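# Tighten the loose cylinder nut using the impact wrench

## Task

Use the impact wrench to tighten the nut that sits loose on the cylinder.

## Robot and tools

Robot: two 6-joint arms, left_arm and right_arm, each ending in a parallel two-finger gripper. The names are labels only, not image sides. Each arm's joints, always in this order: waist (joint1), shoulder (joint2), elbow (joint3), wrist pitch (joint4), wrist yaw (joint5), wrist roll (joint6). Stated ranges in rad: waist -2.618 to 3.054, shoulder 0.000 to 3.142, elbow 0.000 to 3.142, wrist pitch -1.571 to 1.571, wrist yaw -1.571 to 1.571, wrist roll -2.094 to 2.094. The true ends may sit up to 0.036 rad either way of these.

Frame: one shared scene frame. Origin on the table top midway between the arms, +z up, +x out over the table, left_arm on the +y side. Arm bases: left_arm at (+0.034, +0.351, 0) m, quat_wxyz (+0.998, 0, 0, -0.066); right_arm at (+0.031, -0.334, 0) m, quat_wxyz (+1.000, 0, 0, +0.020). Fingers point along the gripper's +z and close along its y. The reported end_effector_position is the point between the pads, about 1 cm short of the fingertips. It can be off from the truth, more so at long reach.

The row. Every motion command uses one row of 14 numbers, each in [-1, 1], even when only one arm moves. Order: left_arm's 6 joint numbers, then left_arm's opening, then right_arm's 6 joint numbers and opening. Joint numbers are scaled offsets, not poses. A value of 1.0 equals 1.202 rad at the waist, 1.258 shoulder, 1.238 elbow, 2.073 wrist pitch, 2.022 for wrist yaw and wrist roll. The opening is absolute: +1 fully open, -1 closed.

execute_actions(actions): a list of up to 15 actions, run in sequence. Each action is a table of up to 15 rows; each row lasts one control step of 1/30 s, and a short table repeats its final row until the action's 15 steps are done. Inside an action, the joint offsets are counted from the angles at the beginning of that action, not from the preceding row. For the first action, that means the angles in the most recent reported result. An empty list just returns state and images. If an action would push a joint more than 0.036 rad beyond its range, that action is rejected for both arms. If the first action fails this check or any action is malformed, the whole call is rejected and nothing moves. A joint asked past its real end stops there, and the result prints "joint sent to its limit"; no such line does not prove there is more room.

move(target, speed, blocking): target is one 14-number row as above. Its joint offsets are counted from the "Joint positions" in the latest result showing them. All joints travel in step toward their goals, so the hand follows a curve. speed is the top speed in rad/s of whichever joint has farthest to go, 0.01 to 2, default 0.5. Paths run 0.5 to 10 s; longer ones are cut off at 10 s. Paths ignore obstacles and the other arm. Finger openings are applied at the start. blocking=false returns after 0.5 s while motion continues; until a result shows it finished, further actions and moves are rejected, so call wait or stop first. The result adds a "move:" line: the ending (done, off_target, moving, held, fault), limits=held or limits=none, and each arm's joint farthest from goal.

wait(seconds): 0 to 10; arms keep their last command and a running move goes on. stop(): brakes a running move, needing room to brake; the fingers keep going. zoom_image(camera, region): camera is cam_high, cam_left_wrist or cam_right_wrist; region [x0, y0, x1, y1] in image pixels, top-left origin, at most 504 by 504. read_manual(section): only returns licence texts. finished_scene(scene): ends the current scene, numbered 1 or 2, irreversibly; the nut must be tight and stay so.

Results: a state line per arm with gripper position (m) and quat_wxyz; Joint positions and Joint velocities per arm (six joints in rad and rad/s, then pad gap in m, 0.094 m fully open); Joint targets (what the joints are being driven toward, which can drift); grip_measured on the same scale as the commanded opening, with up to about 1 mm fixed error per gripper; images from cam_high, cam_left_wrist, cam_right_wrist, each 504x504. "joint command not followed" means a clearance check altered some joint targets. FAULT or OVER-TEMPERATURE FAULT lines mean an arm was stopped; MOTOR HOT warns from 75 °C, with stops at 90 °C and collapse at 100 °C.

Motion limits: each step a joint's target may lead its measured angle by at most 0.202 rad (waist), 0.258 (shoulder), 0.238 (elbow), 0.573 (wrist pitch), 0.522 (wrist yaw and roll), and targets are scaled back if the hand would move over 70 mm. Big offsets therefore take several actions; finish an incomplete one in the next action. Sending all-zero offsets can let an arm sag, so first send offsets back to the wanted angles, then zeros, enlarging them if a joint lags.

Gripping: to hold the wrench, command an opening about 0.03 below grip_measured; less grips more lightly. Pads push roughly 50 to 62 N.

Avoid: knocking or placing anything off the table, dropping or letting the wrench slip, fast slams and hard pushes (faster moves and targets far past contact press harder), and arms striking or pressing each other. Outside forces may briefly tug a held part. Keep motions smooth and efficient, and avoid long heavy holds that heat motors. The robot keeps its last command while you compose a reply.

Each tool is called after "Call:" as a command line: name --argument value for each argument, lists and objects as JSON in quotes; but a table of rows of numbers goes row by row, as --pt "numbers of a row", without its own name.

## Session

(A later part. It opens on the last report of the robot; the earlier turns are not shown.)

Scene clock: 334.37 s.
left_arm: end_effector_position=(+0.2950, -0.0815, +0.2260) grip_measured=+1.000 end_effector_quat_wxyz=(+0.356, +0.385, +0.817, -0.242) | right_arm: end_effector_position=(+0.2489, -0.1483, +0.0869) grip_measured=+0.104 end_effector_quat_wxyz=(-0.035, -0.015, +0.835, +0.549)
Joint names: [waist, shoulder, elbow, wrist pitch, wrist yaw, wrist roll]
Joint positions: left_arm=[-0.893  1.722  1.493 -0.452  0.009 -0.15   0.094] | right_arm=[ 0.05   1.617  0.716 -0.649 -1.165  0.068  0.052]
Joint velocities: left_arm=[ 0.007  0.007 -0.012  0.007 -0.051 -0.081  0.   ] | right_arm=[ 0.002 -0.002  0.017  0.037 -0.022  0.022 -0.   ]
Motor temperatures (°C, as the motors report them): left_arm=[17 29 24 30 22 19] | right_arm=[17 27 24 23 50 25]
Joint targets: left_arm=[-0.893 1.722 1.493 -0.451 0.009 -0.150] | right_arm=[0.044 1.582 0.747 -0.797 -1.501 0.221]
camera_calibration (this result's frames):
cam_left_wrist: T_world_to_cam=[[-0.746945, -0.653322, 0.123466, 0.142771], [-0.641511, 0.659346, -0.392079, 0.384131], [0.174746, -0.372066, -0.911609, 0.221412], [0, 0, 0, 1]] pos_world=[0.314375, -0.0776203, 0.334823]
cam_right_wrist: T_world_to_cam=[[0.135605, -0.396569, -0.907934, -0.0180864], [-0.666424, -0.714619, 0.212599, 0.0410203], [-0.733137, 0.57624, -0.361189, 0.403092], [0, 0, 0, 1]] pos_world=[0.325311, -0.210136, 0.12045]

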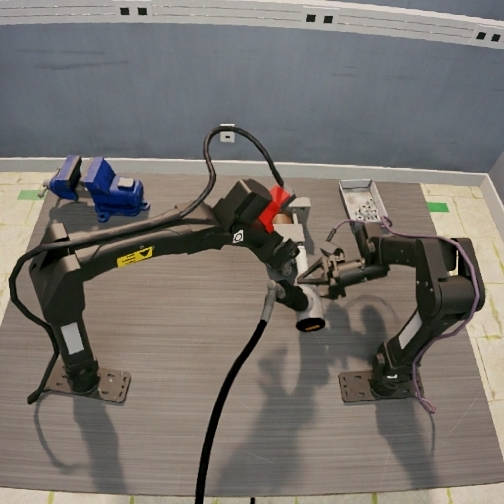

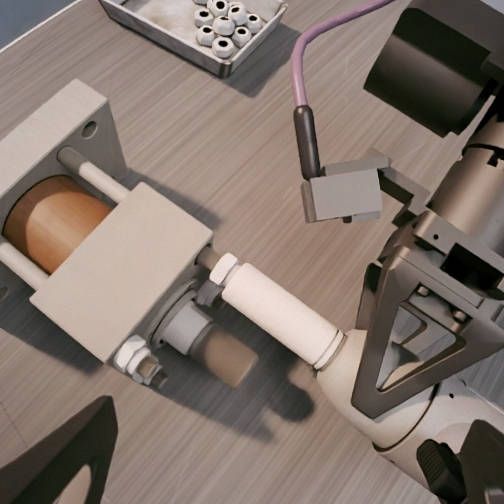

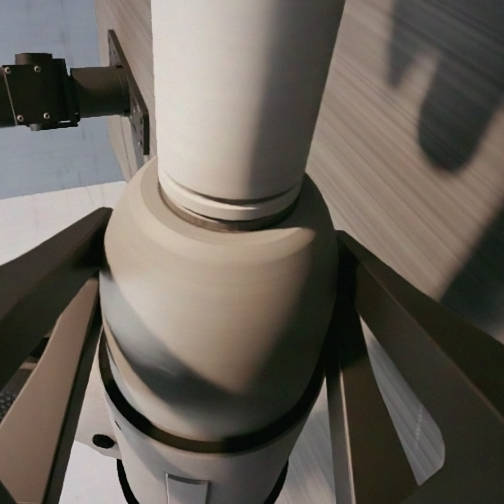

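Call:
execute_actions --actions '[[[0,0,0,0,0,0,1, -0.017,-0.028,0.039,-0.071,-0.166,0.076,0.03]],[[0,0,0,0,0,0,1, -0.005,0.008,0.052,-0.071,-0.166,0.076,0.03]],[[0,0,0,0,0,0,1, -0.005,-0.028,0.025,-0.071,-0.166,0.076,0.03]]]'

Call:
zoom_image --camera "cam_left_wrist" --region '[150,200,350,400]'

Scene clock: 339.23 s.
left_arm: end_effector_position=(+0.2948, -0.0811, +0.2254) grip_measured=+1.000 end_effector_quat_wxyz=(+0.355, +0.385, +0.817, -0.242) | right_arm: end_effector_position=(+0.2520, -0.1484, +0.0849) grip_measured=+0.104 end_effector_quat_wxyz=(-0.041, -0.011, +0.836, +0.546)
Joint names: [waist, shoulder, elbow, wrist pitch, wrist yaw, wrist roll]
Joint positions: left_arm=[-0.893  1.722  1.493 -0.455  0.009 -0.15   0.094] | right_arm=[ 0.05   1.639  0.733 -0.659 -1.16   0.068  0.052]
Joint velocities: left_arm=[-0.022  0.012 -0.012  0.007 -0.007 -0.051  0.   ] | right_arm=[ 0.002 -0.022  0.002  0.007  0.022 -0.037  0.   ]
Motor temperatures (°C, as the motors report them): left_arm=[17 29 24 30 22 19] | right_arm=[17 27 24 23 51 25]
Joint targets: left_arm=[-0.893 1.722 1.493 -0.454 0.009 -0.150] | right_arm=[0.044 1.604 0.764 -0.806 -1.496 0.222]
camera_calibration (this result's frames):
cam_left_wrist: T_world_to_cam=[[-0.74675, -0.653643, 0.122942, 0.14296], [-0.642129, 0.660366, -0.389341, 0.383119], [0.173303, -0.369685, -0.912852, 0.22197], [0, 0, 0, 1]] pos_world=[0.314299, -0.0774947, 0.334213]
cam_right_wrist: T_world_to_cam=[[0.122853, -0.402635, -0.907079, -0.0181658], [-0.663641, -0.712915, 0.226567, 0.0418012], [-0.737894, 0.57414, -0.354789, 0.405004], [0, 0, 0, 1]] pos_world=[0.328823, -0.210042, 0.117742]

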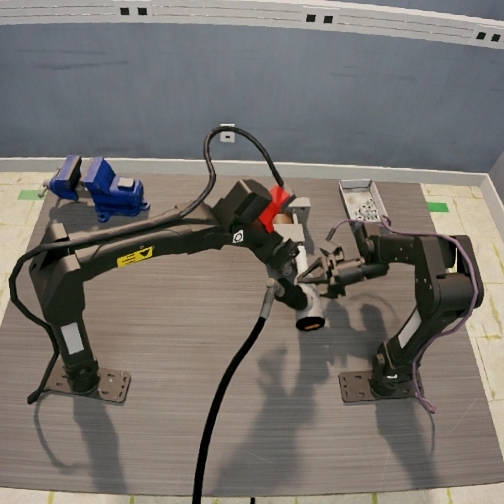

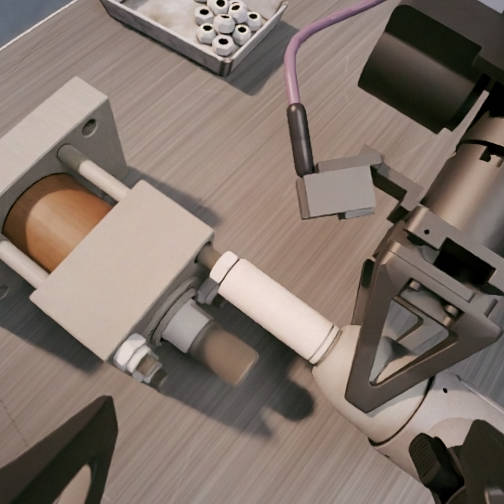

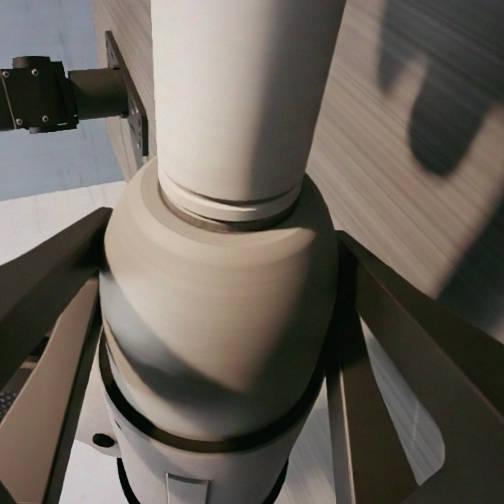

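Region (150, 200, 350, 400) of cam_left_wrist's 504x504 image, scaled by 2.520, with more detail than that image has.

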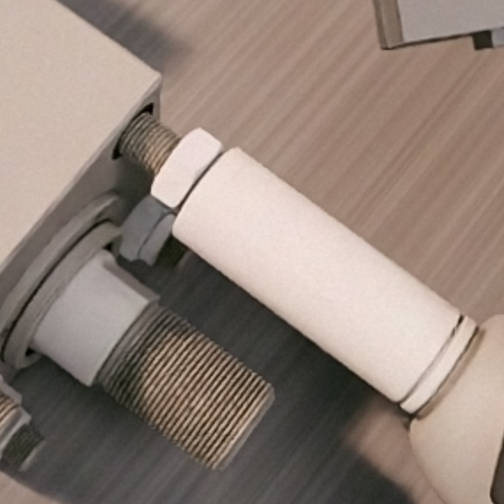

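Call:
execute_actions --actions '[[[0.045,-0.1,-0.14,0.17,0,0,1, -0.005,-0.03,0.03,-0.066,-0.167,0.076,0.03]],[[0,-0.05,-0.14,0.17,0,0,1, -0.005,-0.03,0.03,-0.066,-0.167,0.076,0.03]],[[0,0,-0.14,0.17,0,-0.025,1, -0.005,-0.03,0.03,-0.066,-0.167,0.076,0.03]],[[0,0.1,-0.14,0.17,0.095,0,1, -0.005,-0.03,0.03,-0.066,-0.167,0.076,0.03]],[[0,0.12,-0.13,0.17,0.095,0,1, -0.005,-0.03,0.03,-0.066,-0.167,0.076,0.03]],[[0,0.12,-0.13,0.16,0.095,0,1, -0.005,-0.03,0.03,-0.066,-0.167,0.076,0.03]]]'

Scene clock: 354.77 s.
left_arm: end_effector_position=(+0.1905, -0.0392, +0.0595) grip_measured=+1.000 end_effector_quat_wxyz=(+0.399, +0.441, +0.622, -0.509) | right_arm: end_effector_position=(+0.2520, -0.1484, +0.0849) grip_measured=+0.104 end_effector_quat_wxyz=(-0.041, -0.011, +0.836, +0.546)
Joint names: [waist, shoulder, elbow, wrist pitch, wrist yaw, wrist roll]
Joint positions: left_arm=[-0.837  2.071  0.439  1.439  0.545 -0.189  0.094] | right_arm=[ 0.05   1.639  0.733 -0.659 -1.16   0.068  0.052]
Joint velocities: left_arm=[-0.007 -0.002  0.007  0.081  0.022 -0.051  0.   ] | right_arm=[ 0.002  0.002 -0.012 -0.007  0.095  0.022 -0.   ]
Motor temperatures (°C, as the motors report them): left_arm=[17 29 24 30 22 19] | right_arm=[17 28 24 23 56 25]
Joint targets: left_arm=[-0.838 2.062 0.437 1.468 0.559 -0.195] | right_arm=[0.044 1.601 0.770 -0.796 -1.497 0.222]
camera_calibration (this result's frames):
cam_left_wrist: T_world_to_cam=[[-0.932119, -0.163736, 0.323024, 0.155454], [-0.357318, 0.561046, -0.746694, 0.187029], [-0.0589703, -0.81143, -0.581467, 0.111322], [0, 0, 0, 1]] pos_world=[0.218295, 0.0108516, 0.154168]
cam_right_wrist: T_world_to_cam=[[0.122853, -0.402635, -0.907079, -0.0181658], [-0.663641, -0.712915, 0.226567, 0.0418012], [-0.737894, 0.57414, -0.354789, 0.405004], [0, 0, 0, 1]] pos_world=[0.328823, -0.210042, 0.117742]

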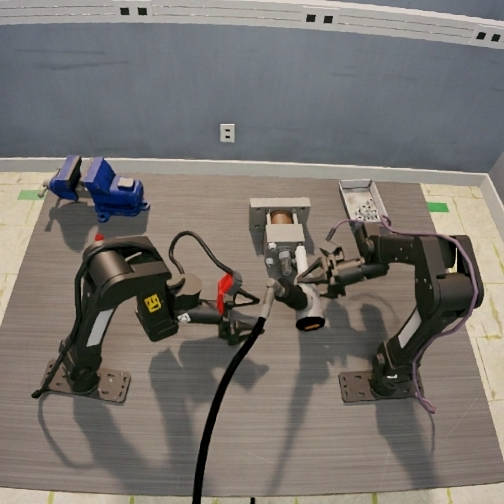

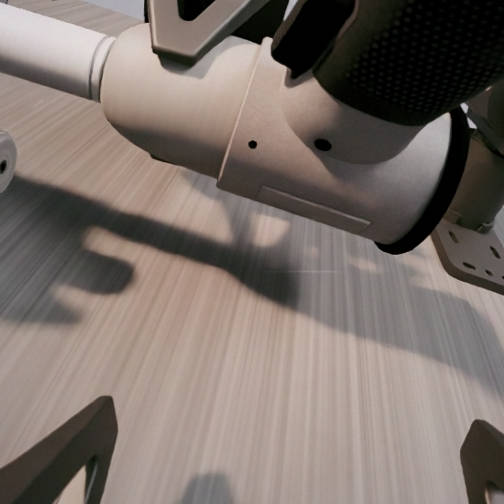

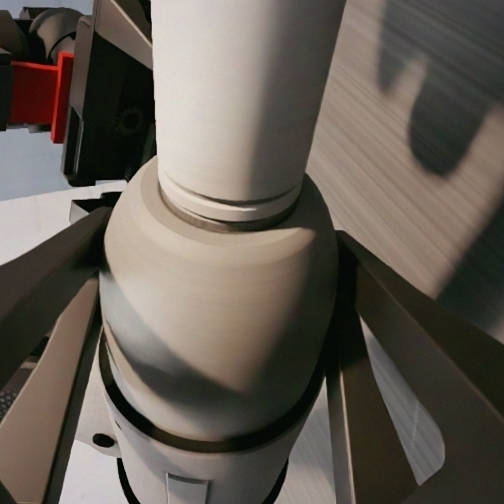

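Call:
execute_actions --actions '[[[-0.02,-0.02,0.09,0.062,0,0.02,0.8, -0.005,-0.03,0.03,-0.066,-0.167,0.076,0.03]],[[-0.035,0.01,0.09,0.015,-0.038,0,0.8, -0.005,-0.03,0.03,-0.066,-0.167,0.076,0.03]]]'

Scene clock: 360.20 s.
left_arm: end_effector_position=(+0.2065, -0.0868, +0.1397) grip_measured=+0.801 end_effector_quat_wxyz=(+0.514, +0.432, +0.513, -0.535) | right_arm: end_effector_position=(+0.2520, -0.1484, +0.0849) grip_measured=+0.104 end_effector_quat_wxyz=(-0.041, -0.011, +0.836, +0.546)
Joint names: [waist, shoulder, elbow, wrist pitch, wrist yaw, wrist roll]
Joint positions: left_arm=[-0.888  2.074  0.624  1.563  0.482 -0.159  0.085] | right_arm=[ 0.05   1.639  0.733 -0.659 -1.16   0.068  0.052]
Joint velocities: left_arm=[-0.007 -0.017 -0.007  0.022  0.007  0.007  0.001] | right_arm=[-0.012  0.002  0.002 -0.022 -0.007 -0.022 -0.   ]
Motor temperatures (°C, as the motors report them): left_arm=[17 29 24 31 22 19] | right_arm=[17 28 24 23 57 25]
Joint targets: left_arm=[-0.894 2.072 0.644 1.579 0.472 -0.159] | right_arm=[0.044 1.601 0.770 -0.796 -1.497 0.222]
camera_calibration (this result's frames):
cam_left_wrist: T_world_to_cam=[[-0.979473, -0.113027, 0.166905, 0.172705], [-0.196236, 0.345369, -0.917721, 0.251245], [0.046083, -0.931636, -0.36046, 0.0573086], [0, 0, 0, 1]] pos_world=[0.215822, -0.0138612, 0.222405]
cam_right_wrist: T_world_to_cam=[[0.122853, -0.402635, -0.907079, -0.0181658], [-0.663641, -0.712915, 0.226567, 0.0418012], [-0.737894, 0.57414, -0.354789, 0.405004], [0, 0, 0, 1]] pos_world=[0.328823, -0.210042, 0.117742]

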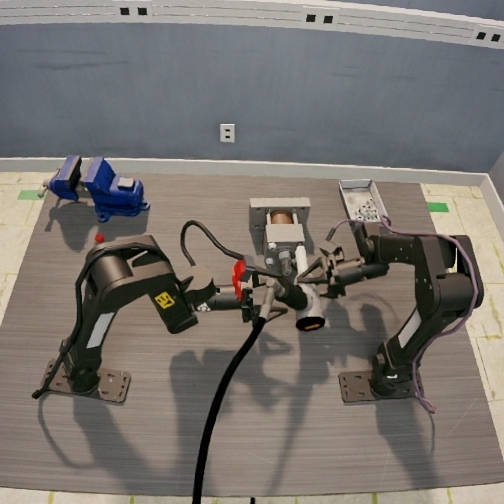

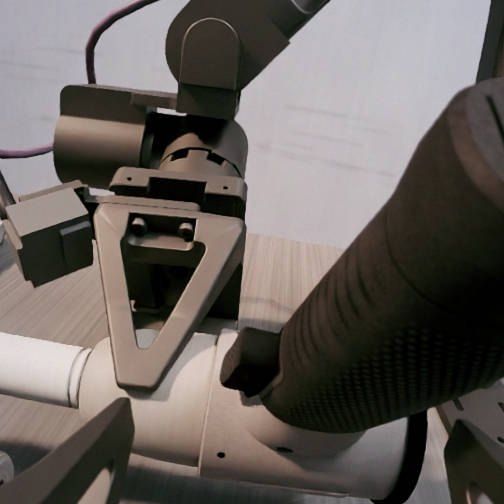

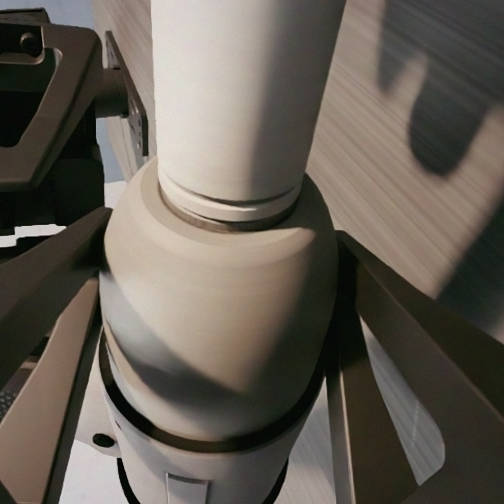

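Call:
execute_actions --actions '[[[-0.035,0,0.016,0,0,-0.06,0.9, -0.005,-0.03,0.03,-0.066,-0.167,0.076,0.03]],[[-0.025,0.036,0.07,0,-0.022,0,0.9, -0.005,-0.03,0.03,-0.066,-0.167,0.076,0.03]]]'

Scene clock: 367.47 s.
left_arm: end_effector_position=(+0.1929, -0.1082, +0.1380) grip_measured=+0.899 end_effector_quat_wxyz=(+0.479, +0.406, +0.528, -0.571) | right_arm: end_effector_position=(+0.2520, -0.1484, +0.0849) grip_measured=+0.104 end_effector_quat_wxyz=(-0.041, -0.011, +0.836, +0.546)
Joint names: [waist, shoulder, elbow, wrist pitch, wrist yaw, wrist roll]
Joint positions: left_arm=[-0.948  2.119  0.684  1.559  0.444 -0.271  0.089] | right_arm=[ 0.05   1.639  0.733 -0.659 -1.16   0.068  0.052]
Joint velocities: left_arm=[ 0.002 -0.002 -0.007 -0.022 -0.007 -0.007  0.   ] | right_arm=[ 0.007 -0.002 -0.017 -0.037 -0.081 -0.022 -0.   ]
Motor temperatures (°C, as the motors report them): left_arm=[17 29 23 31 22 19] | right_arm=[17 28 24 23 59 25]
Joint targets: left_arm=[-0.955 2.119 0.711 1.563 0.436 -0.271] | right_arm=[0.044 1.601 0.770 -0.796 -1.497 0.222]
camera_calibration (this result's frames):
cam_left_wrist: T_world_to_cam=[[-0.958503, -0.0750849, 0.275018, 0.14235], [-0.283945, 0.337571, -0.897453, 0.267673], [-0.025453, -0.938301, -0.344882, 0.0483305], [0, 0, 0, 1]] pos_world=[0.213677, -0.0343216, 0.217743]
cam_right_wrist: T_world_to_cam=[[0.122853, -0.402635, -0.907079, -0.0181658], [-0.663641, -0.712915, 0.226567, 0.0418012], [-0.737894, 0.57414, -0.354789, 0.405004], [0, 0, 0, 1]] pos_world=[0.328823, -0.210042, 0.117742]

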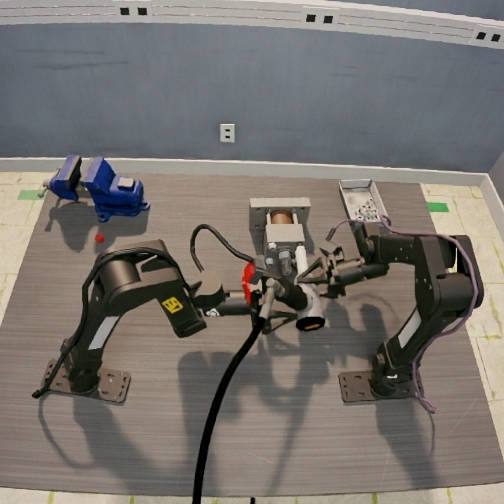

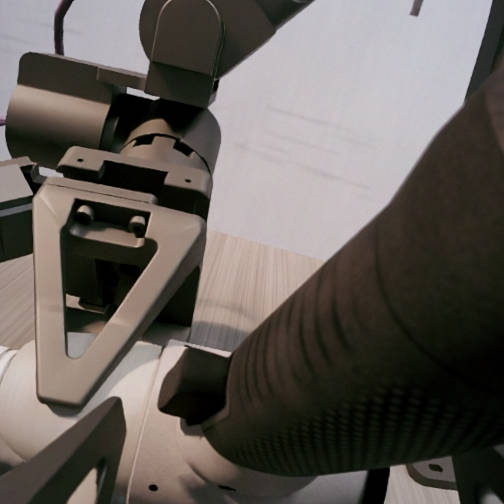

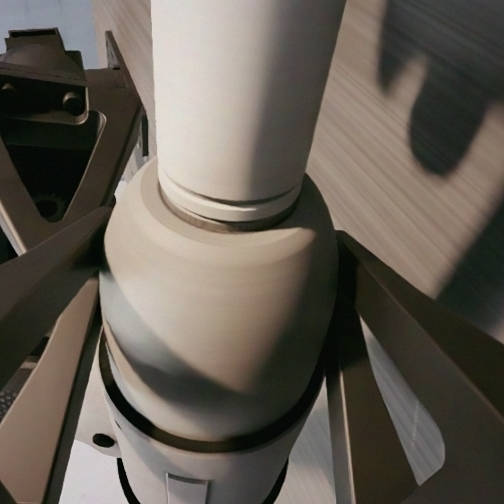

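Call:
execute_actions --actions '[[[-0.014,0.012,0.055,0,-0.012,0,0.75, -0.005,-0.03,0.03,-0.066,-0.167,0.076,0.03]],[[-0.014,0.022,0.05,0,-0.012,0,0.7, -0.005,-0.03,0.03,-0.066,-0.167,0.076,0.03]]]'

Scene clock: 371.07 s.
left_arm: end_effector_position=(+0.1988, -0.1247, +0.1427) grip_measured=+0.701 end_effector_quat_wxyz=(+0.492, +0.398, +0.521, -0.573) | right_arm: end_effector_position=(+0.2520, -0.1484, +0.0849) grip_measured=+0.104 end_effector_quat_wxyz=(-0.041, -0.011, +0.836, +0.546)
Joint names: [waist, shoulder, elbow, wrist pitch, wrist yaw, wrist roll]
Joint positions: left_arm=[-0.964  2.16   0.759  1.554  0.412 -0.271  0.08 ] | right_arm=[ 0.05   1.639  0.733 -0.659 -1.16   0.068  0.052]
Joint velocities: left_arm=[-0.007 -0.012  0.007 -0.051 -0.066 -0.007 -0.   ] | right_arm=[ 0.007 -0.012  0.002 -0.037  0.051  0.037  0.   ]
Motor temperatures (°C, as the motors report them): left_arm=[17 29 23 32 22 19] | right_arm=[17 28 24 23 60 25]
Joint targets: left_arm=[-0.972 2.160 0.788 1.557 0.403 -0.271] | right_arm=[0.044 1.601 0.770 -0.796 -1.497 0.222]
camera_calibration (this result's frames):
cam_left_wrist: T_world_to_cam=[[-0.959859, -0.0829001, 0.267953, 0.145769], [-0.280395, 0.307656, -0.909245, 0.276295], [-0.00706098, -0.947879, -0.318551, 0.0259793], [0, 0, 0, 1]] pos_world=[0.217573, -0.0482945, 0.220436]
cam_right_wrist: T_world_to_cam=[[0.122853, -0.402635, -0.907079, -0.0181658], [-0.663641, -0.712915, 0.226567, 0.0418012], [-0.737894, 0.57414, -0.354789, 0.405004], [0, 0, 0, 1]] pos_world=[0.328823, -0.210042, 0.117742]

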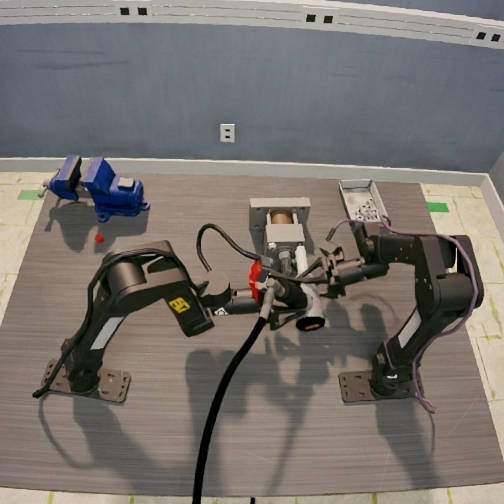

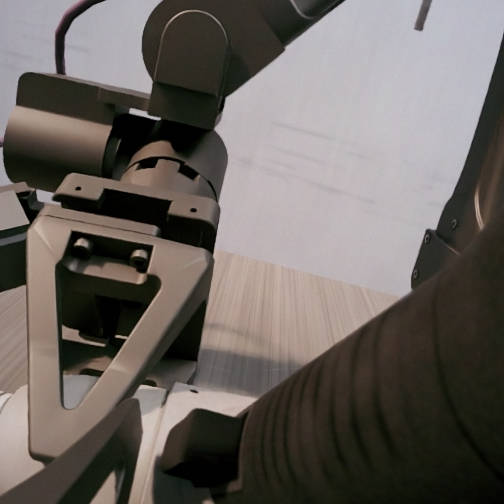

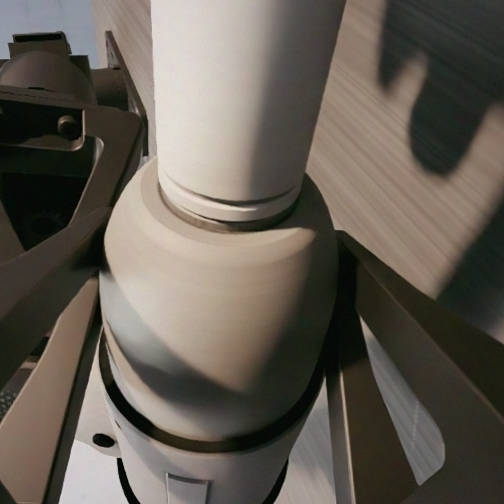

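Call:
execute_actions --actions '[[[-0.014,0.007,0.01,0,0,0,0.6, -0.005,-0.03,0.03,-0.066,-0.167,0.076,0.03]],[[0,0,0.01,0,0,0,0.45, -0.005,-0.03,0.03,-0.066,-0.167,0.076,0.03]],[[0,0,0.01,0,0,0,0.33, -0.005,-0.03,0.03,-0.066,-0.167,0.076,0.03]]]'

Scene clock: 375.40 s.
left_arm: end_effector_position=(+0.1950, -0.1263, +0.1375) grip_measured=+0.335 end_effector_quat_wxyz=(+0.487, +0.402, +0.524, -0.572) | right_arm: end_effector_position=(+0.2522, -0.1483, +0.0851) grip_measured=+0.104 end_effector_quat_wxyz=(-0.044, -0.006, +0.836, +0.547)
Joint names: [waist, shoulder, elbow, wrist pitch, wrist yaw, wrist roll]
Joint positions: left_arm=[-0.972  2.167  0.759  1.548  0.412 -0.267  0.063] | right_arm=[ 0.05   1.639  0.733 -0.657 -1.161  0.082  0.052]
Joint velocities: left_arm=[ 0.007  0.012 -0.012 -0.037  0.051 -0.007 -0.002] | right_arm=[ 0.017 -0.002 -0.017 -0.081 -0.037  0.007 -0.001]
Motor temperatures (°C, as the motors report them): left_arm=[17 29 23 32 22 19] | right_arm=[17 28 24 23 61 25]
Joint targets: left_arm=[-0.971 2.167 0.772 1.550 0.408 -0.271] | right_arm=[0.044 1.601 0.770 -0.794 -1.498 0.227]
camera_calibration (this result's frames):
cam_left_wrist: T_world_to_cam=[[-0.959903, -0.0788334, 0.269021, 0.143827], [-0.279923, 0.321487, -0.904594, 0.272092], [-0.0151745, -0.943627, -0.330663, 0.0265305], [0, 0, 0, 1]] pos_world=[0.214627, -0.0511008, 0.216213]
cam_right_wrist: T_world_to_cam=[[0.110139, -0.402819, -0.908629, -0.014601], [-0.664986, -0.709302, 0.233847, 0.0422257], [-0.73869, 0.57847, -0.345991, 0.405263], [0, 0, 0, 1]] pos_world=[0.329052, -0.210363, 0.117076]

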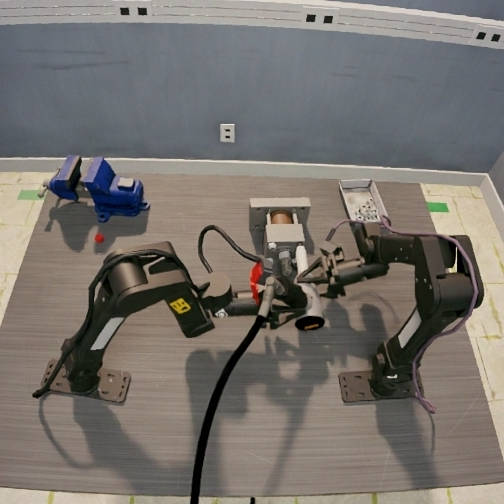

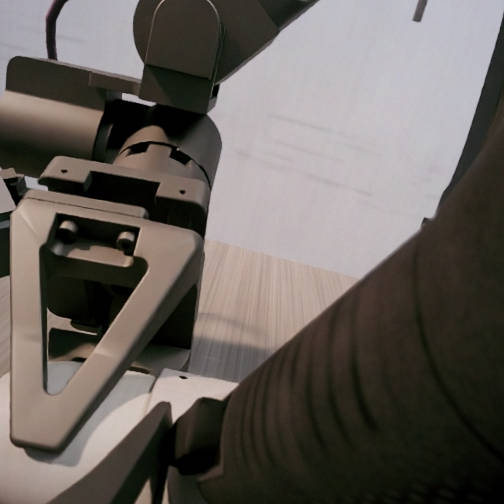

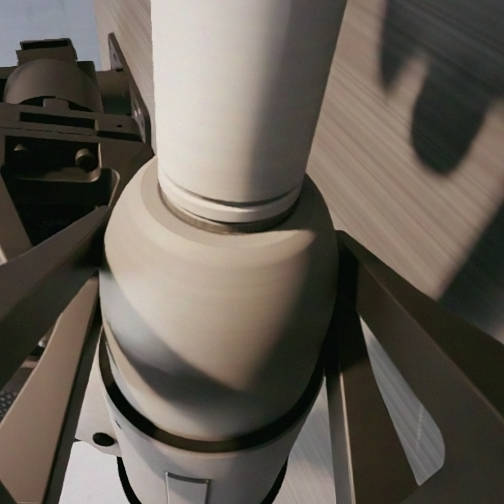

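Squeeze, with right biased forward/up.

Call:
execute_actions --actions '[[[0,0,0.01,0,0,0,0.25, -0.008,-0.02,0.048,-0.06,-0.167,0.066,0.03]],[[0,0,0.01,0,0,0,0.18, -0.008,-0.005,0.05,-0.06,-0.167,0.068,0.03]],[[0.005,0,0.01,0,0,0,0.14, -0.008,0,0.05,-0.06,-0.167,0.07,0.03]]]'

Call:
zoom_image --camera "cam_high" --region '[250,210,350,310]'

Scene clock: 379.47 s.
left_arm: end_effector_position=(+0.1993, -0.1227, +0.1181) grip_measured=+0.144 end_effector_quat_wxyz=(+0.502, +0.435, +0.520, -0.537) | right_arm: end_effector_position=(+0.2515, -0.1660, +0.0720) grip_measured=+0.094 end_effector_quat_wxyz=(-0.118, +0.098, +0.852, +0.501)
Joint names: [waist, shoulder, elbow, wrist pitch, wrist yaw, wrist roll]
Joint positions: left_arm=[-0.957  2.194  0.749  1.533  0.425 -0.16   0.054] | right_arm=[ 0.003  1.685  0.78  -0.8   -1.077  0.193  0.051]
Joint velocities: left_arm=[-0.002 -0.007 -0.012  0.007 -0.037  0.007  0.   ] | right_arm=[ 0.017 -0.002  0.012 -0.007  0.037  0.022  0.   ]
Motor temperatures (°C, as the motors report them): left_arm=[17 29 23 32 21 19] | right_arm=[17 28 24 23 62 25]
Joint targets: left_arm=[-0.958 2.193 0.761 1.533 0.428 -0.164] | right_arm=[-0.007 1.673 0.827 -0.925 -1.413 0.319]
camera_calibration (this result's frames):
cam_left_wrist: T_world_to_cam=[[-0.977631, -0.103965, 0.182834, 0.164002], [-0.208506, 0.364955, -0.907377, 0.245985], [0.0276096, -0.925202, -0.378468, 0.0230133], [0, 0, 0, 1]] pos_world=[0.210987, -0.0514309, 0.201926]
cam_right_wrist: T_world_to_cam=[[-0.139831, -0.493742, -0.858293, 0.0105524], [-0.643242, -0.613701, 0.457833, 0.0264825], [-0.752786, 0.616109, -0.231781, 0.412028], [0, 0, 0, 1]] pos_world=[0.32868, -0.232392, 0.0924329]

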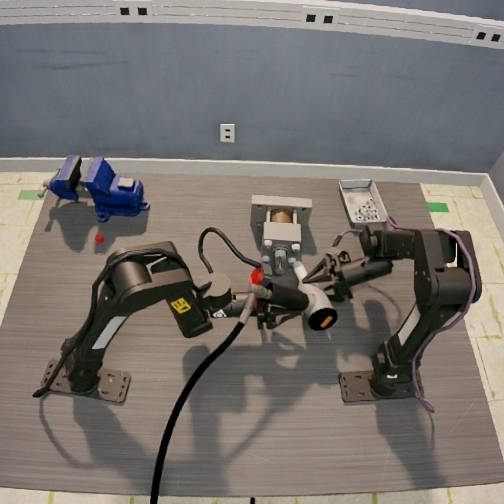

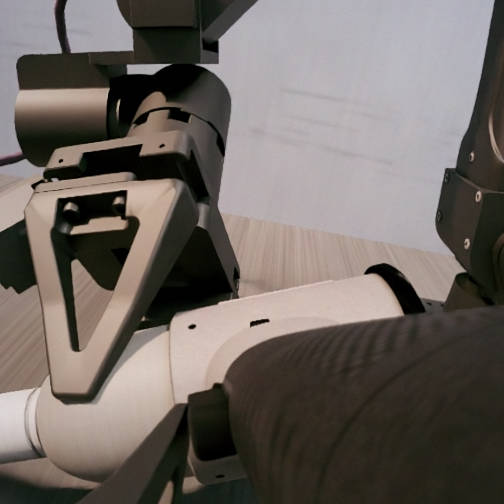

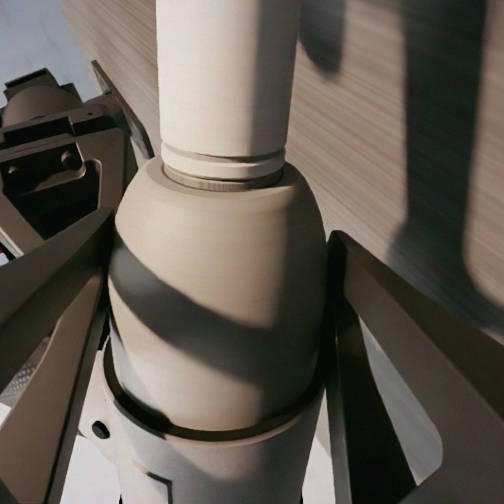

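Region (250, 210, 350, 310) of cam_high's 504x504 image, scaled by 5.040, with more detail than that image has.

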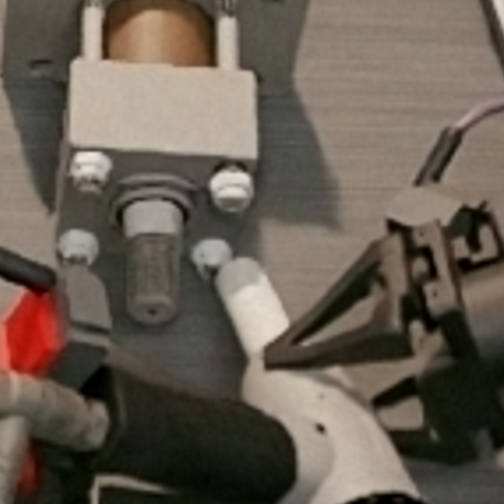

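Call:
execute_actions --actions '[[[0,0,0.01,0,0,0,0.36, 0,-0.03,0.03,-0.06,-0.166,0.062,0.02]]]'

Scene clock: 389.57 s.
left_arm: end_effector_position=(+0.2003, -0.1224, +0.1195) grip_measured=+0.359 end_effector_quat_wxyz=(+0.505, +0.433, +0.519, -0.537) | right_arm: end_effector_position=(+0.2512, -0.1664, +0.0714) grip_measured=+0.094 end_effector_quat_wxyz=(-0.119, +0.100, +0.853, +0.499)
Joint names: [waist, shoulder, elbow, wrist pitch, wrist yaw, wrist roll]
Joint positions: left_arm=[-0.956  2.194  0.749  1.539  0.42  -0.16   0.064] | right_arm=[ 0.003  1.685  0.78  -0.802 -1.072  0.196  0.051]
Joint velocities: left_arm=[ 0.002  0.012 -0.007 -0.022 -0.066 -0.037 -0.001] | right_arm=[-0.007  0.002 -0.007 -0.007 -0.037  0.007 -0.   ]
Motor temperatures (°C, as the motors report them): left_arm=[17 30 23 32 21 19] | right_arm=[17 27 24 23 64 25]
Joint targets: left_arm=[-0.957 2.194 0.761 1.533 0.425 -0.160] | right_arm=[0.003 1.647 0.817 -0.925 -1.412 0.319]
camera_calibration (this result's frames):
cam_left_wrist: T_world_to_cam=[[-0.977476, -0.108204, 0.181197, 0.164406], [-0.208389, 0.359047, -0.909758, 0.246886], [0.0333815, -0.927026, -0.373508, 0.0217358], [0, 0, 0, 1]] pos_world=[0.211425, -0.0507044, 0.202935]
cam_right_wrist: T_world_to_cam=[[-0.143379, -0.497488, -0.85554, 0.00986909], [-0.642104, -0.611059, 0.462935, 0.026174], [-0.75309, 0.61572, -0.231826, 0.411937], [0, 0, 0, 1]] pos_world=[0.328447, -0.232734, 0.0918243]

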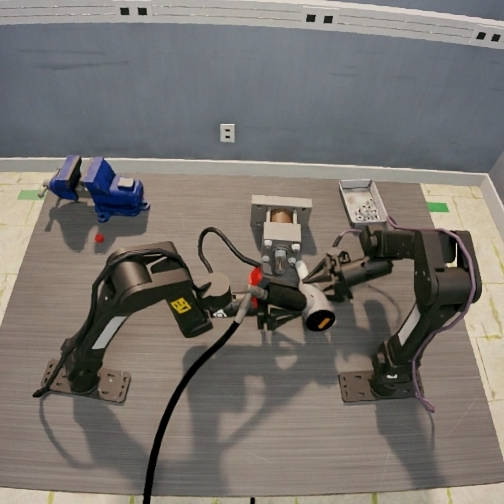

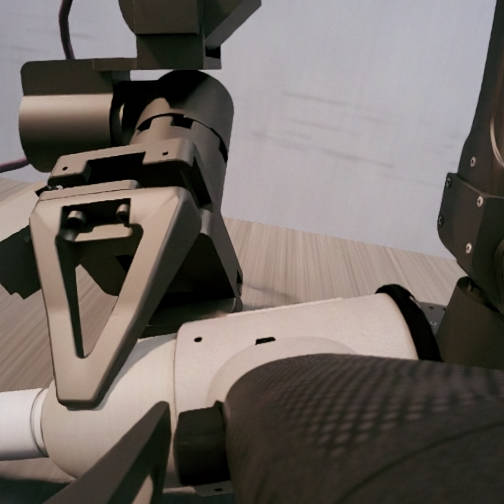

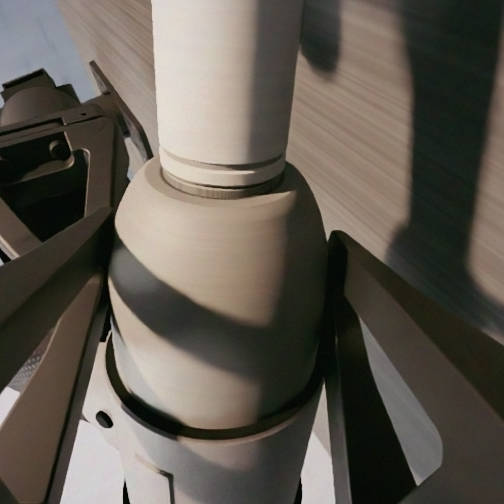

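Call:
execute_actions --actions '[[[-0.018,0.018,0.01,0,0,0,0.6, 0,-0.03,-0.012,-0.062,-0.166,0.02,0.02]],[[-0.018,0.018,0.01,0,0,0,0.6, 0,-0.03,-0.012,-0.065,-0.166,0.022,0.02]],[[-0.018,0.018,0.01,0,0,0,0.6, 0,-0.03,-0.012,-0.068,-0.166,0.025,0.02]]]'

Scene clock: 397.73 s.
left_arm: end_effector_position=(+0.1759, -0.1286, +0.0986) grip_measured=+0.599 end_effector_quat_wxyz=(+0.479, +0.452, +0.517, -0.547) | right_arm: end_effector_position=(+0.2281, -0.1684, +0.0571) grip_measured=+0.094 end_effector_quat_wxyz=(-0.116, +0.061, +0.857, +0.498)
Joint names: [waist, shoulder, elbow, wrist pitch, wrist yaw, wrist roll]
Joint positions: left_arm=[-1.001  2.249  0.749  1.562  0.435 -0.16   0.075] | right_arm=[ 0.003  1.685  0.705 -0.796 -1.061  0.066  0.051]
Joint velocities: left_arm=[-0.002 -0.002 -0.007 -0.007  0.066  0.022  0.001] | right_arm=[-0.027 -0.017 -0.012  0.066 -0.051 -0.007  0.   ]
Motor temperatures (°C, as the motors report them): left_arm=[17 30 23 32 21 19] | right_arm=[17 27 24 23 65 25]
Joint targets: left_arm=[-1.007 2.255 0.761 1.551 0.427 -0.160] | right_arm=[0.003 1.647 0.713 -0.939 -1.400 0.152]
camera_calibration (this result's frames):
cam_left_wrist: T_world_to_cam=[[-0.979889, -0.0554427, 0.191688, 0.14992], [-0.197774, 0.397541, -0.896017, 0.226724], [-0.0265263, -0.915908, -0.400511, 0.0236946], [0, 0, 0, 1]] pos_world=[0.192373, -0.0601183, 0.183901]
cam_right_wrist: T_world_to_cam=[[-0.072902, -0.502901, -0.861264, -0.0232645], [-0.621799, -0.652263, 0.433496, 0.00684501], [-0.779776, 0.567136, -0.265152, 0.392254], [0, 0, 0, 1]] pos_world=[0.308431, -0.229696, 0.0810029]

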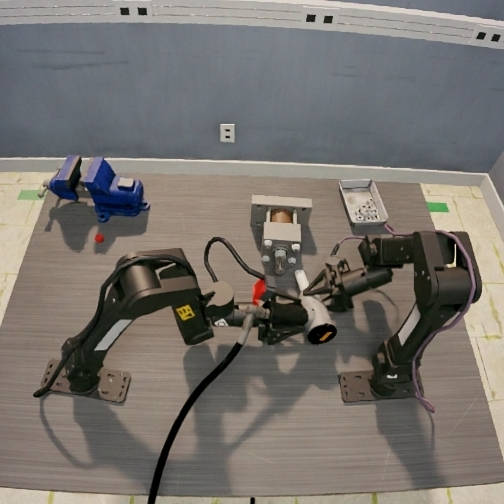

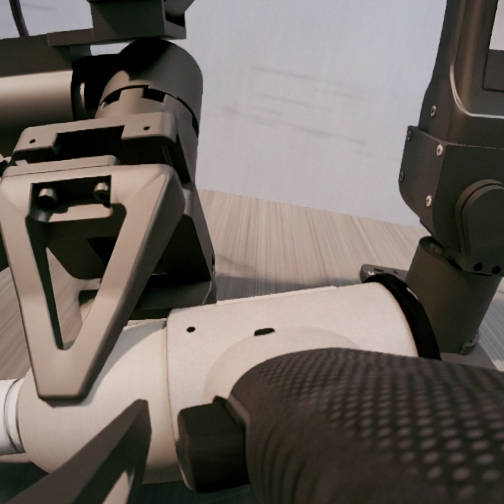

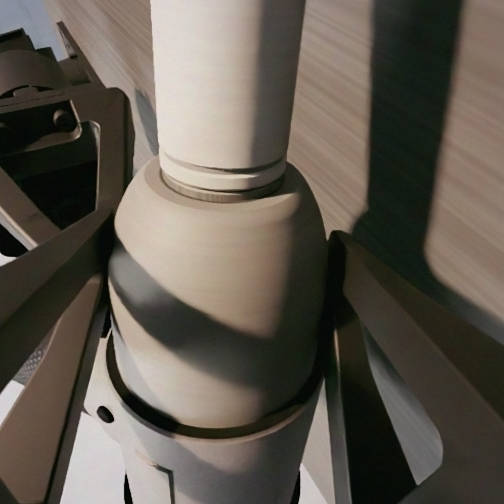

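Call:
execute_actions --actions '[[[0,-0.04,-0.05,0,0,0,0.6, 0,-0.03,0.02,-0.04,-0.166,0.045,0.02]],[[0,-0.04,-0.05,0,0,0,0.6, 0,-0.03,0.02,-0.04,-0.166,0.045,0.02]],[[0,-0.04,-0.05,0,0,0,0.6, 0,-0.03,0.02,-0.04,-0.166,0.045,0.02]]]'

Scene clock: 402.43 s.
left_arm: end_effector_position=(+0.1627, -0.0997, +0.0918) grip_measured=+0.599 end_effector_quat_wxyz=(+0.457, +0.458, +0.541, -0.537) | right_arm: end_effector_position=(+0.2418, -0.1651, +0.0599) grip_measured=+0.094 end_effector_quat_wxyz=(-0.076, +0.035, +0.853, +0.516)
Joint names: [waist, shoulder, elbow, wrist pitch, wrist yaw, wrist roll]
Joint positions: left_arm=[-1.001  2.164  0.605  1.553  0.433 -0.16   0.075] | right_arm=[ 0.003  1.685  0.705 -0.711 -1.093  0.052  0.051]
Joint velocities: left_arm=[-0.002  0.027 -0.002  0.007  0.095  0.007  0.   ] | right_arm=[-0.027 -0.002 -0.007 -0.037  0.095 -0.066  0.001]
Motor temperatures (°C, as the motors report them): left_arm=[17 30 23 32 21 19] | right_arm=[17 28 24 23 66 24]
Joint targets: left_arm=[-1.001 2.143 0.591 1.556 0.434 -0.160] | right_arm=[0.003 1.647 0.730 -0.819 -1.418 0.151]
camera_calibration (this result's frames):
cam_left_wrist: T_world_to_cam=[[-0.973892, -0.0695497, 0.216094, 0.135249], [-0.223886, 0.45166, -0.863642, 0.213204], [-0.0375351, -0.889475, -0.45544, 0.0565524], [0, 0, 0, 1]] pos_world=[0.181574, -0.0365872, 0.180662]
cam_right_wrist: T_world_to_cam=[[0.0107994, -0.471116, -0.882005, -0.0319997], [-0.658355, -0.667251, 0.348346, 0.027746], [-0.75263, 0.576911, -0.317368, 0.39996], [0, 0, 0, 1]] pos_world=[0.319634, -0.227303, 0.0890452]

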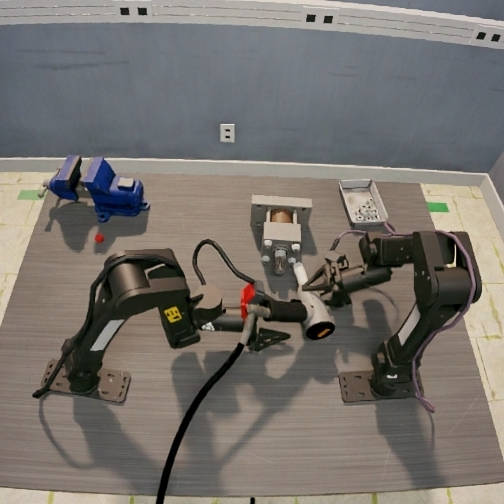

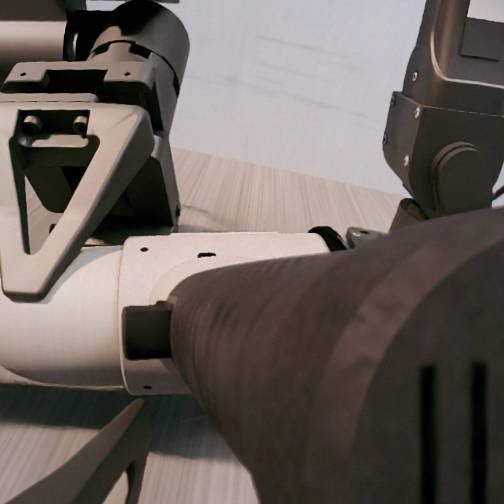

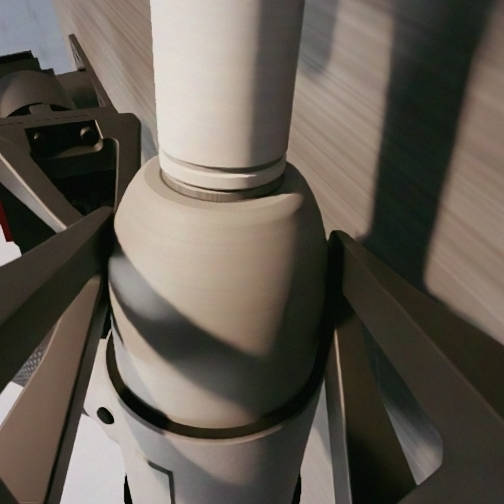

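Call:
execute_actions --actions '[[[0.04,-0.04,-0.05,0,0,0,0.9, 0,-0.03,-0.012,-0.06,-0.164,0.06,0.02]],[[0.05,-0.04,-0.05,0,0,0,0.9, 0,-0.03,-0.012,-0.06,-0.164,0.06,0.02]],[[0.05,-0.05,-0.05,0,0,0,0.9, 0,-0.03,-0.012,-0.06,-0.164,0.05,0.02]]]'

Scene clock: 406.50 s.
left_arm: end_effector_position=(+0.2136, -0.0460, +0.0911) grip_measured=+0.899 end_effector_quat_wxyz=(+0.481, +0.417, +0.594, -0.492) | right_arm: end_effector_position=(+0.2220, -0.1648, +0.0513) grip_measured=+0.094 end_effector_quat_wxyz=(-0.105, +0.059, +0.847, +0.518)
Joint names: [waist, shoulder, elbow, wrist pitch, wrist yaw, wrist roll]
Joint positions: left_arm=[-0.842  2.063  0.463  1.542  0.433 -0.16   0.089] | right_arm=[ 0.003  1.685  0.639 -0.701 -1.107  0.074  0.051]
Joint velocities: left_arm=[-0.002 -0.002  0.012  0.022  0.007  0.007  0.   ] | right_arm=[ 0.017  0.007  0.007 -0.007 -0.037  0.007  0.   ]
Motor temperatures (°C, as the motors report them): left_arm=[17 30 23 32 21 19] | right_arm=[17 28 23 23 66 24]
Joint targets: left_arm=[-0.839 2.043 0.448 1.547 0.433 -0.160] | right_arm=[0.003 1.647 0.645 -0.829 -1.435 0.176]
camera_calibration (this result's frames):
cam_left_wrist: T_world_to_cam=[[-0.94398, -0.23268, 0.234013, 0.173187], [-0.317526, 0.447272, -0.836137, 0.217103], [0.0898854, -0.863601, -0.496098, 0.0835573], [0, 0, 0, 1]] pos_world=[0.224911, 0.0153533, 0.182453]
cam_right_wrist: T_world_to_cam=[[-0.061819, -0.463032, -0.884183, -0.0216655], [-0.638222, -0.662757, 0.391696, 0.0119631], [-0.767366, 0.58852, -0.254546, 0.384212], [0, 0, 0, 1]] pos_world=[0.301127, -0.228219, 0.0739574]

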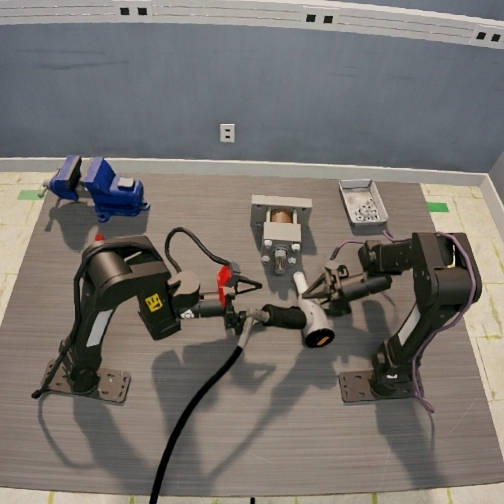

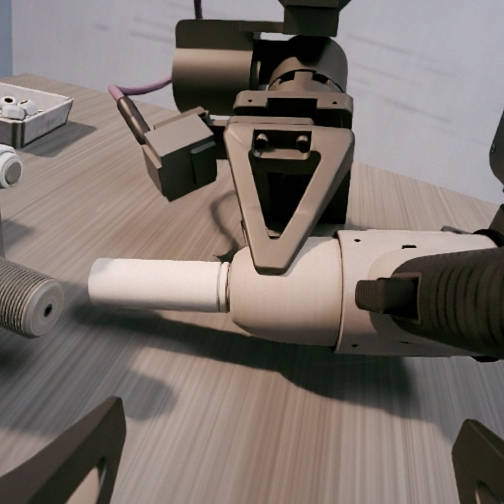

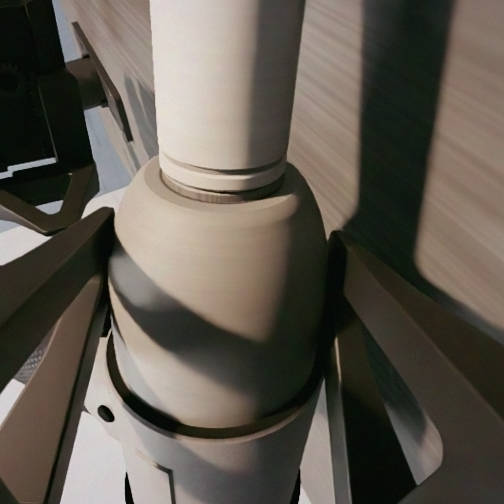

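Call:
execute_actions --actions '[[[0.06,-0.04,-0.04,0,0,0,0.9, 0,-0.03,0.02,-0.06,-0.16,0.03,0.02]],[[0.08,-0.05,-0.04,0,0,0,0.9, 0,-0.03,0.02,-0.06,-0.16,0.03,0.02]],[[0.08,-0.05,0,0,0,0,0.9, 0,-0.03,0.02,-0.06,-0.155,0.03,0.02]],[[0,0,0,0,0,0,0.9, 0,-0.03,0.02,-0.05,-0.145,0.03,0.02]]]'

Scene clock: 411.27 s.
left_arm: end_effector_position=(+0.2999, +0.0248, +0.1162) grip_measured=+0.899 end_effector_quat_wxyz=(+0.556, +0.333, +0.632, -0.426) | right_arm: end_effector_position=(+0.2245, -0.1654, +0.0496) grip_measured=+0.094 end_effector_quat_wxyz=(-0.062, -0.005, +0.851, +0.521)
Joint names: [waist, shoulder, elbow, wrist pitch, wrist yaw, wrist roll]
Joint positions: left_arm=[-0.579  1.942  0.396  1.524  0.427 -0.16   0.089] | right_arm=[ 0.003  1.685  0.639 -0.683 -1.099 -0.065  0.051]
Joint velocities: left_arm=[-0.012 -0.012 -0.002 -0.022  0.007  0.007 -0.   ] | right_arm=[-0.002  0.002 -0.012 -0.022  0.037 -0.081 -0.001]
Motor temperatures (°C, as the motors report them): left_arm=[17 30 23 32 21 19] | right_arm=[17 27 23 23 67 24]
Joint targets: left_arm=[-0.579 1.942 0.396 1.524 0.427 -0.160] | right_arm=[0.003 1.647 0.664 -0.804 -1.401 0.031]
camera_calibration (this result's frames):
cam_left_wrist: T_world_to_cam=[[-0.854587, -0.469748, 0.221399, 0.24579], [-0.401312, 0.326803, -0.855657, 0.264209], [0.329589, -0.820083, -0.467797, 0.0731775], [0, 0, 0, 1]] pos_world=[0.291961, 0.0891264, 0.205887]
cam_right_wrist: T_world_to_cam=[[0.0931893, -0.454248, -0.885988, -0.0565206], [-0.643479, -0.706522, 0.294553, 0.0125789], [-0.75977, 0.542665, -0.358139, 0.381806], [0, 0, 0, 1]] pos_world=[0.303446, -0.22398, 0.0829579]

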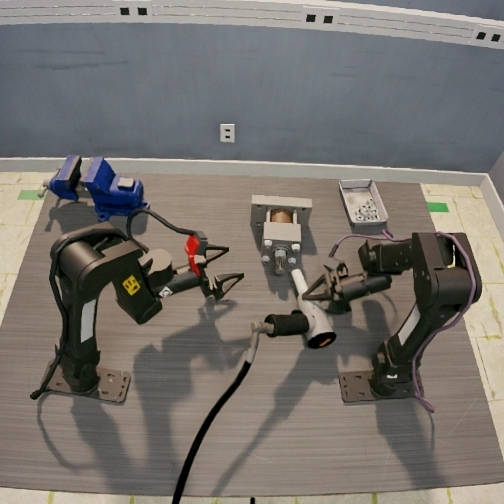

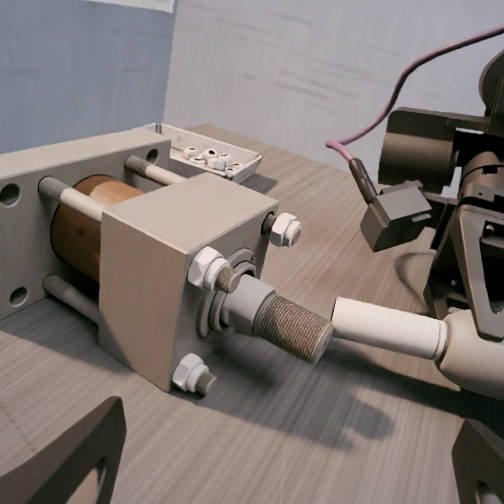

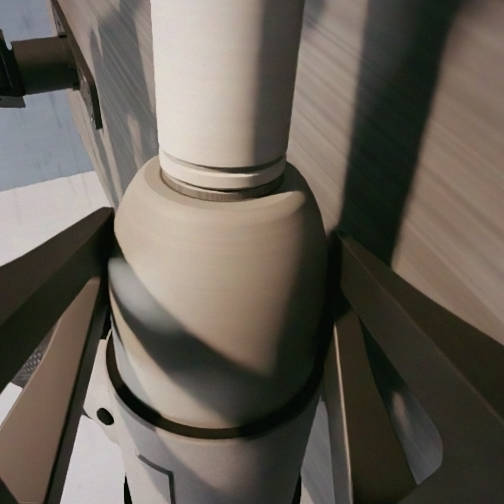

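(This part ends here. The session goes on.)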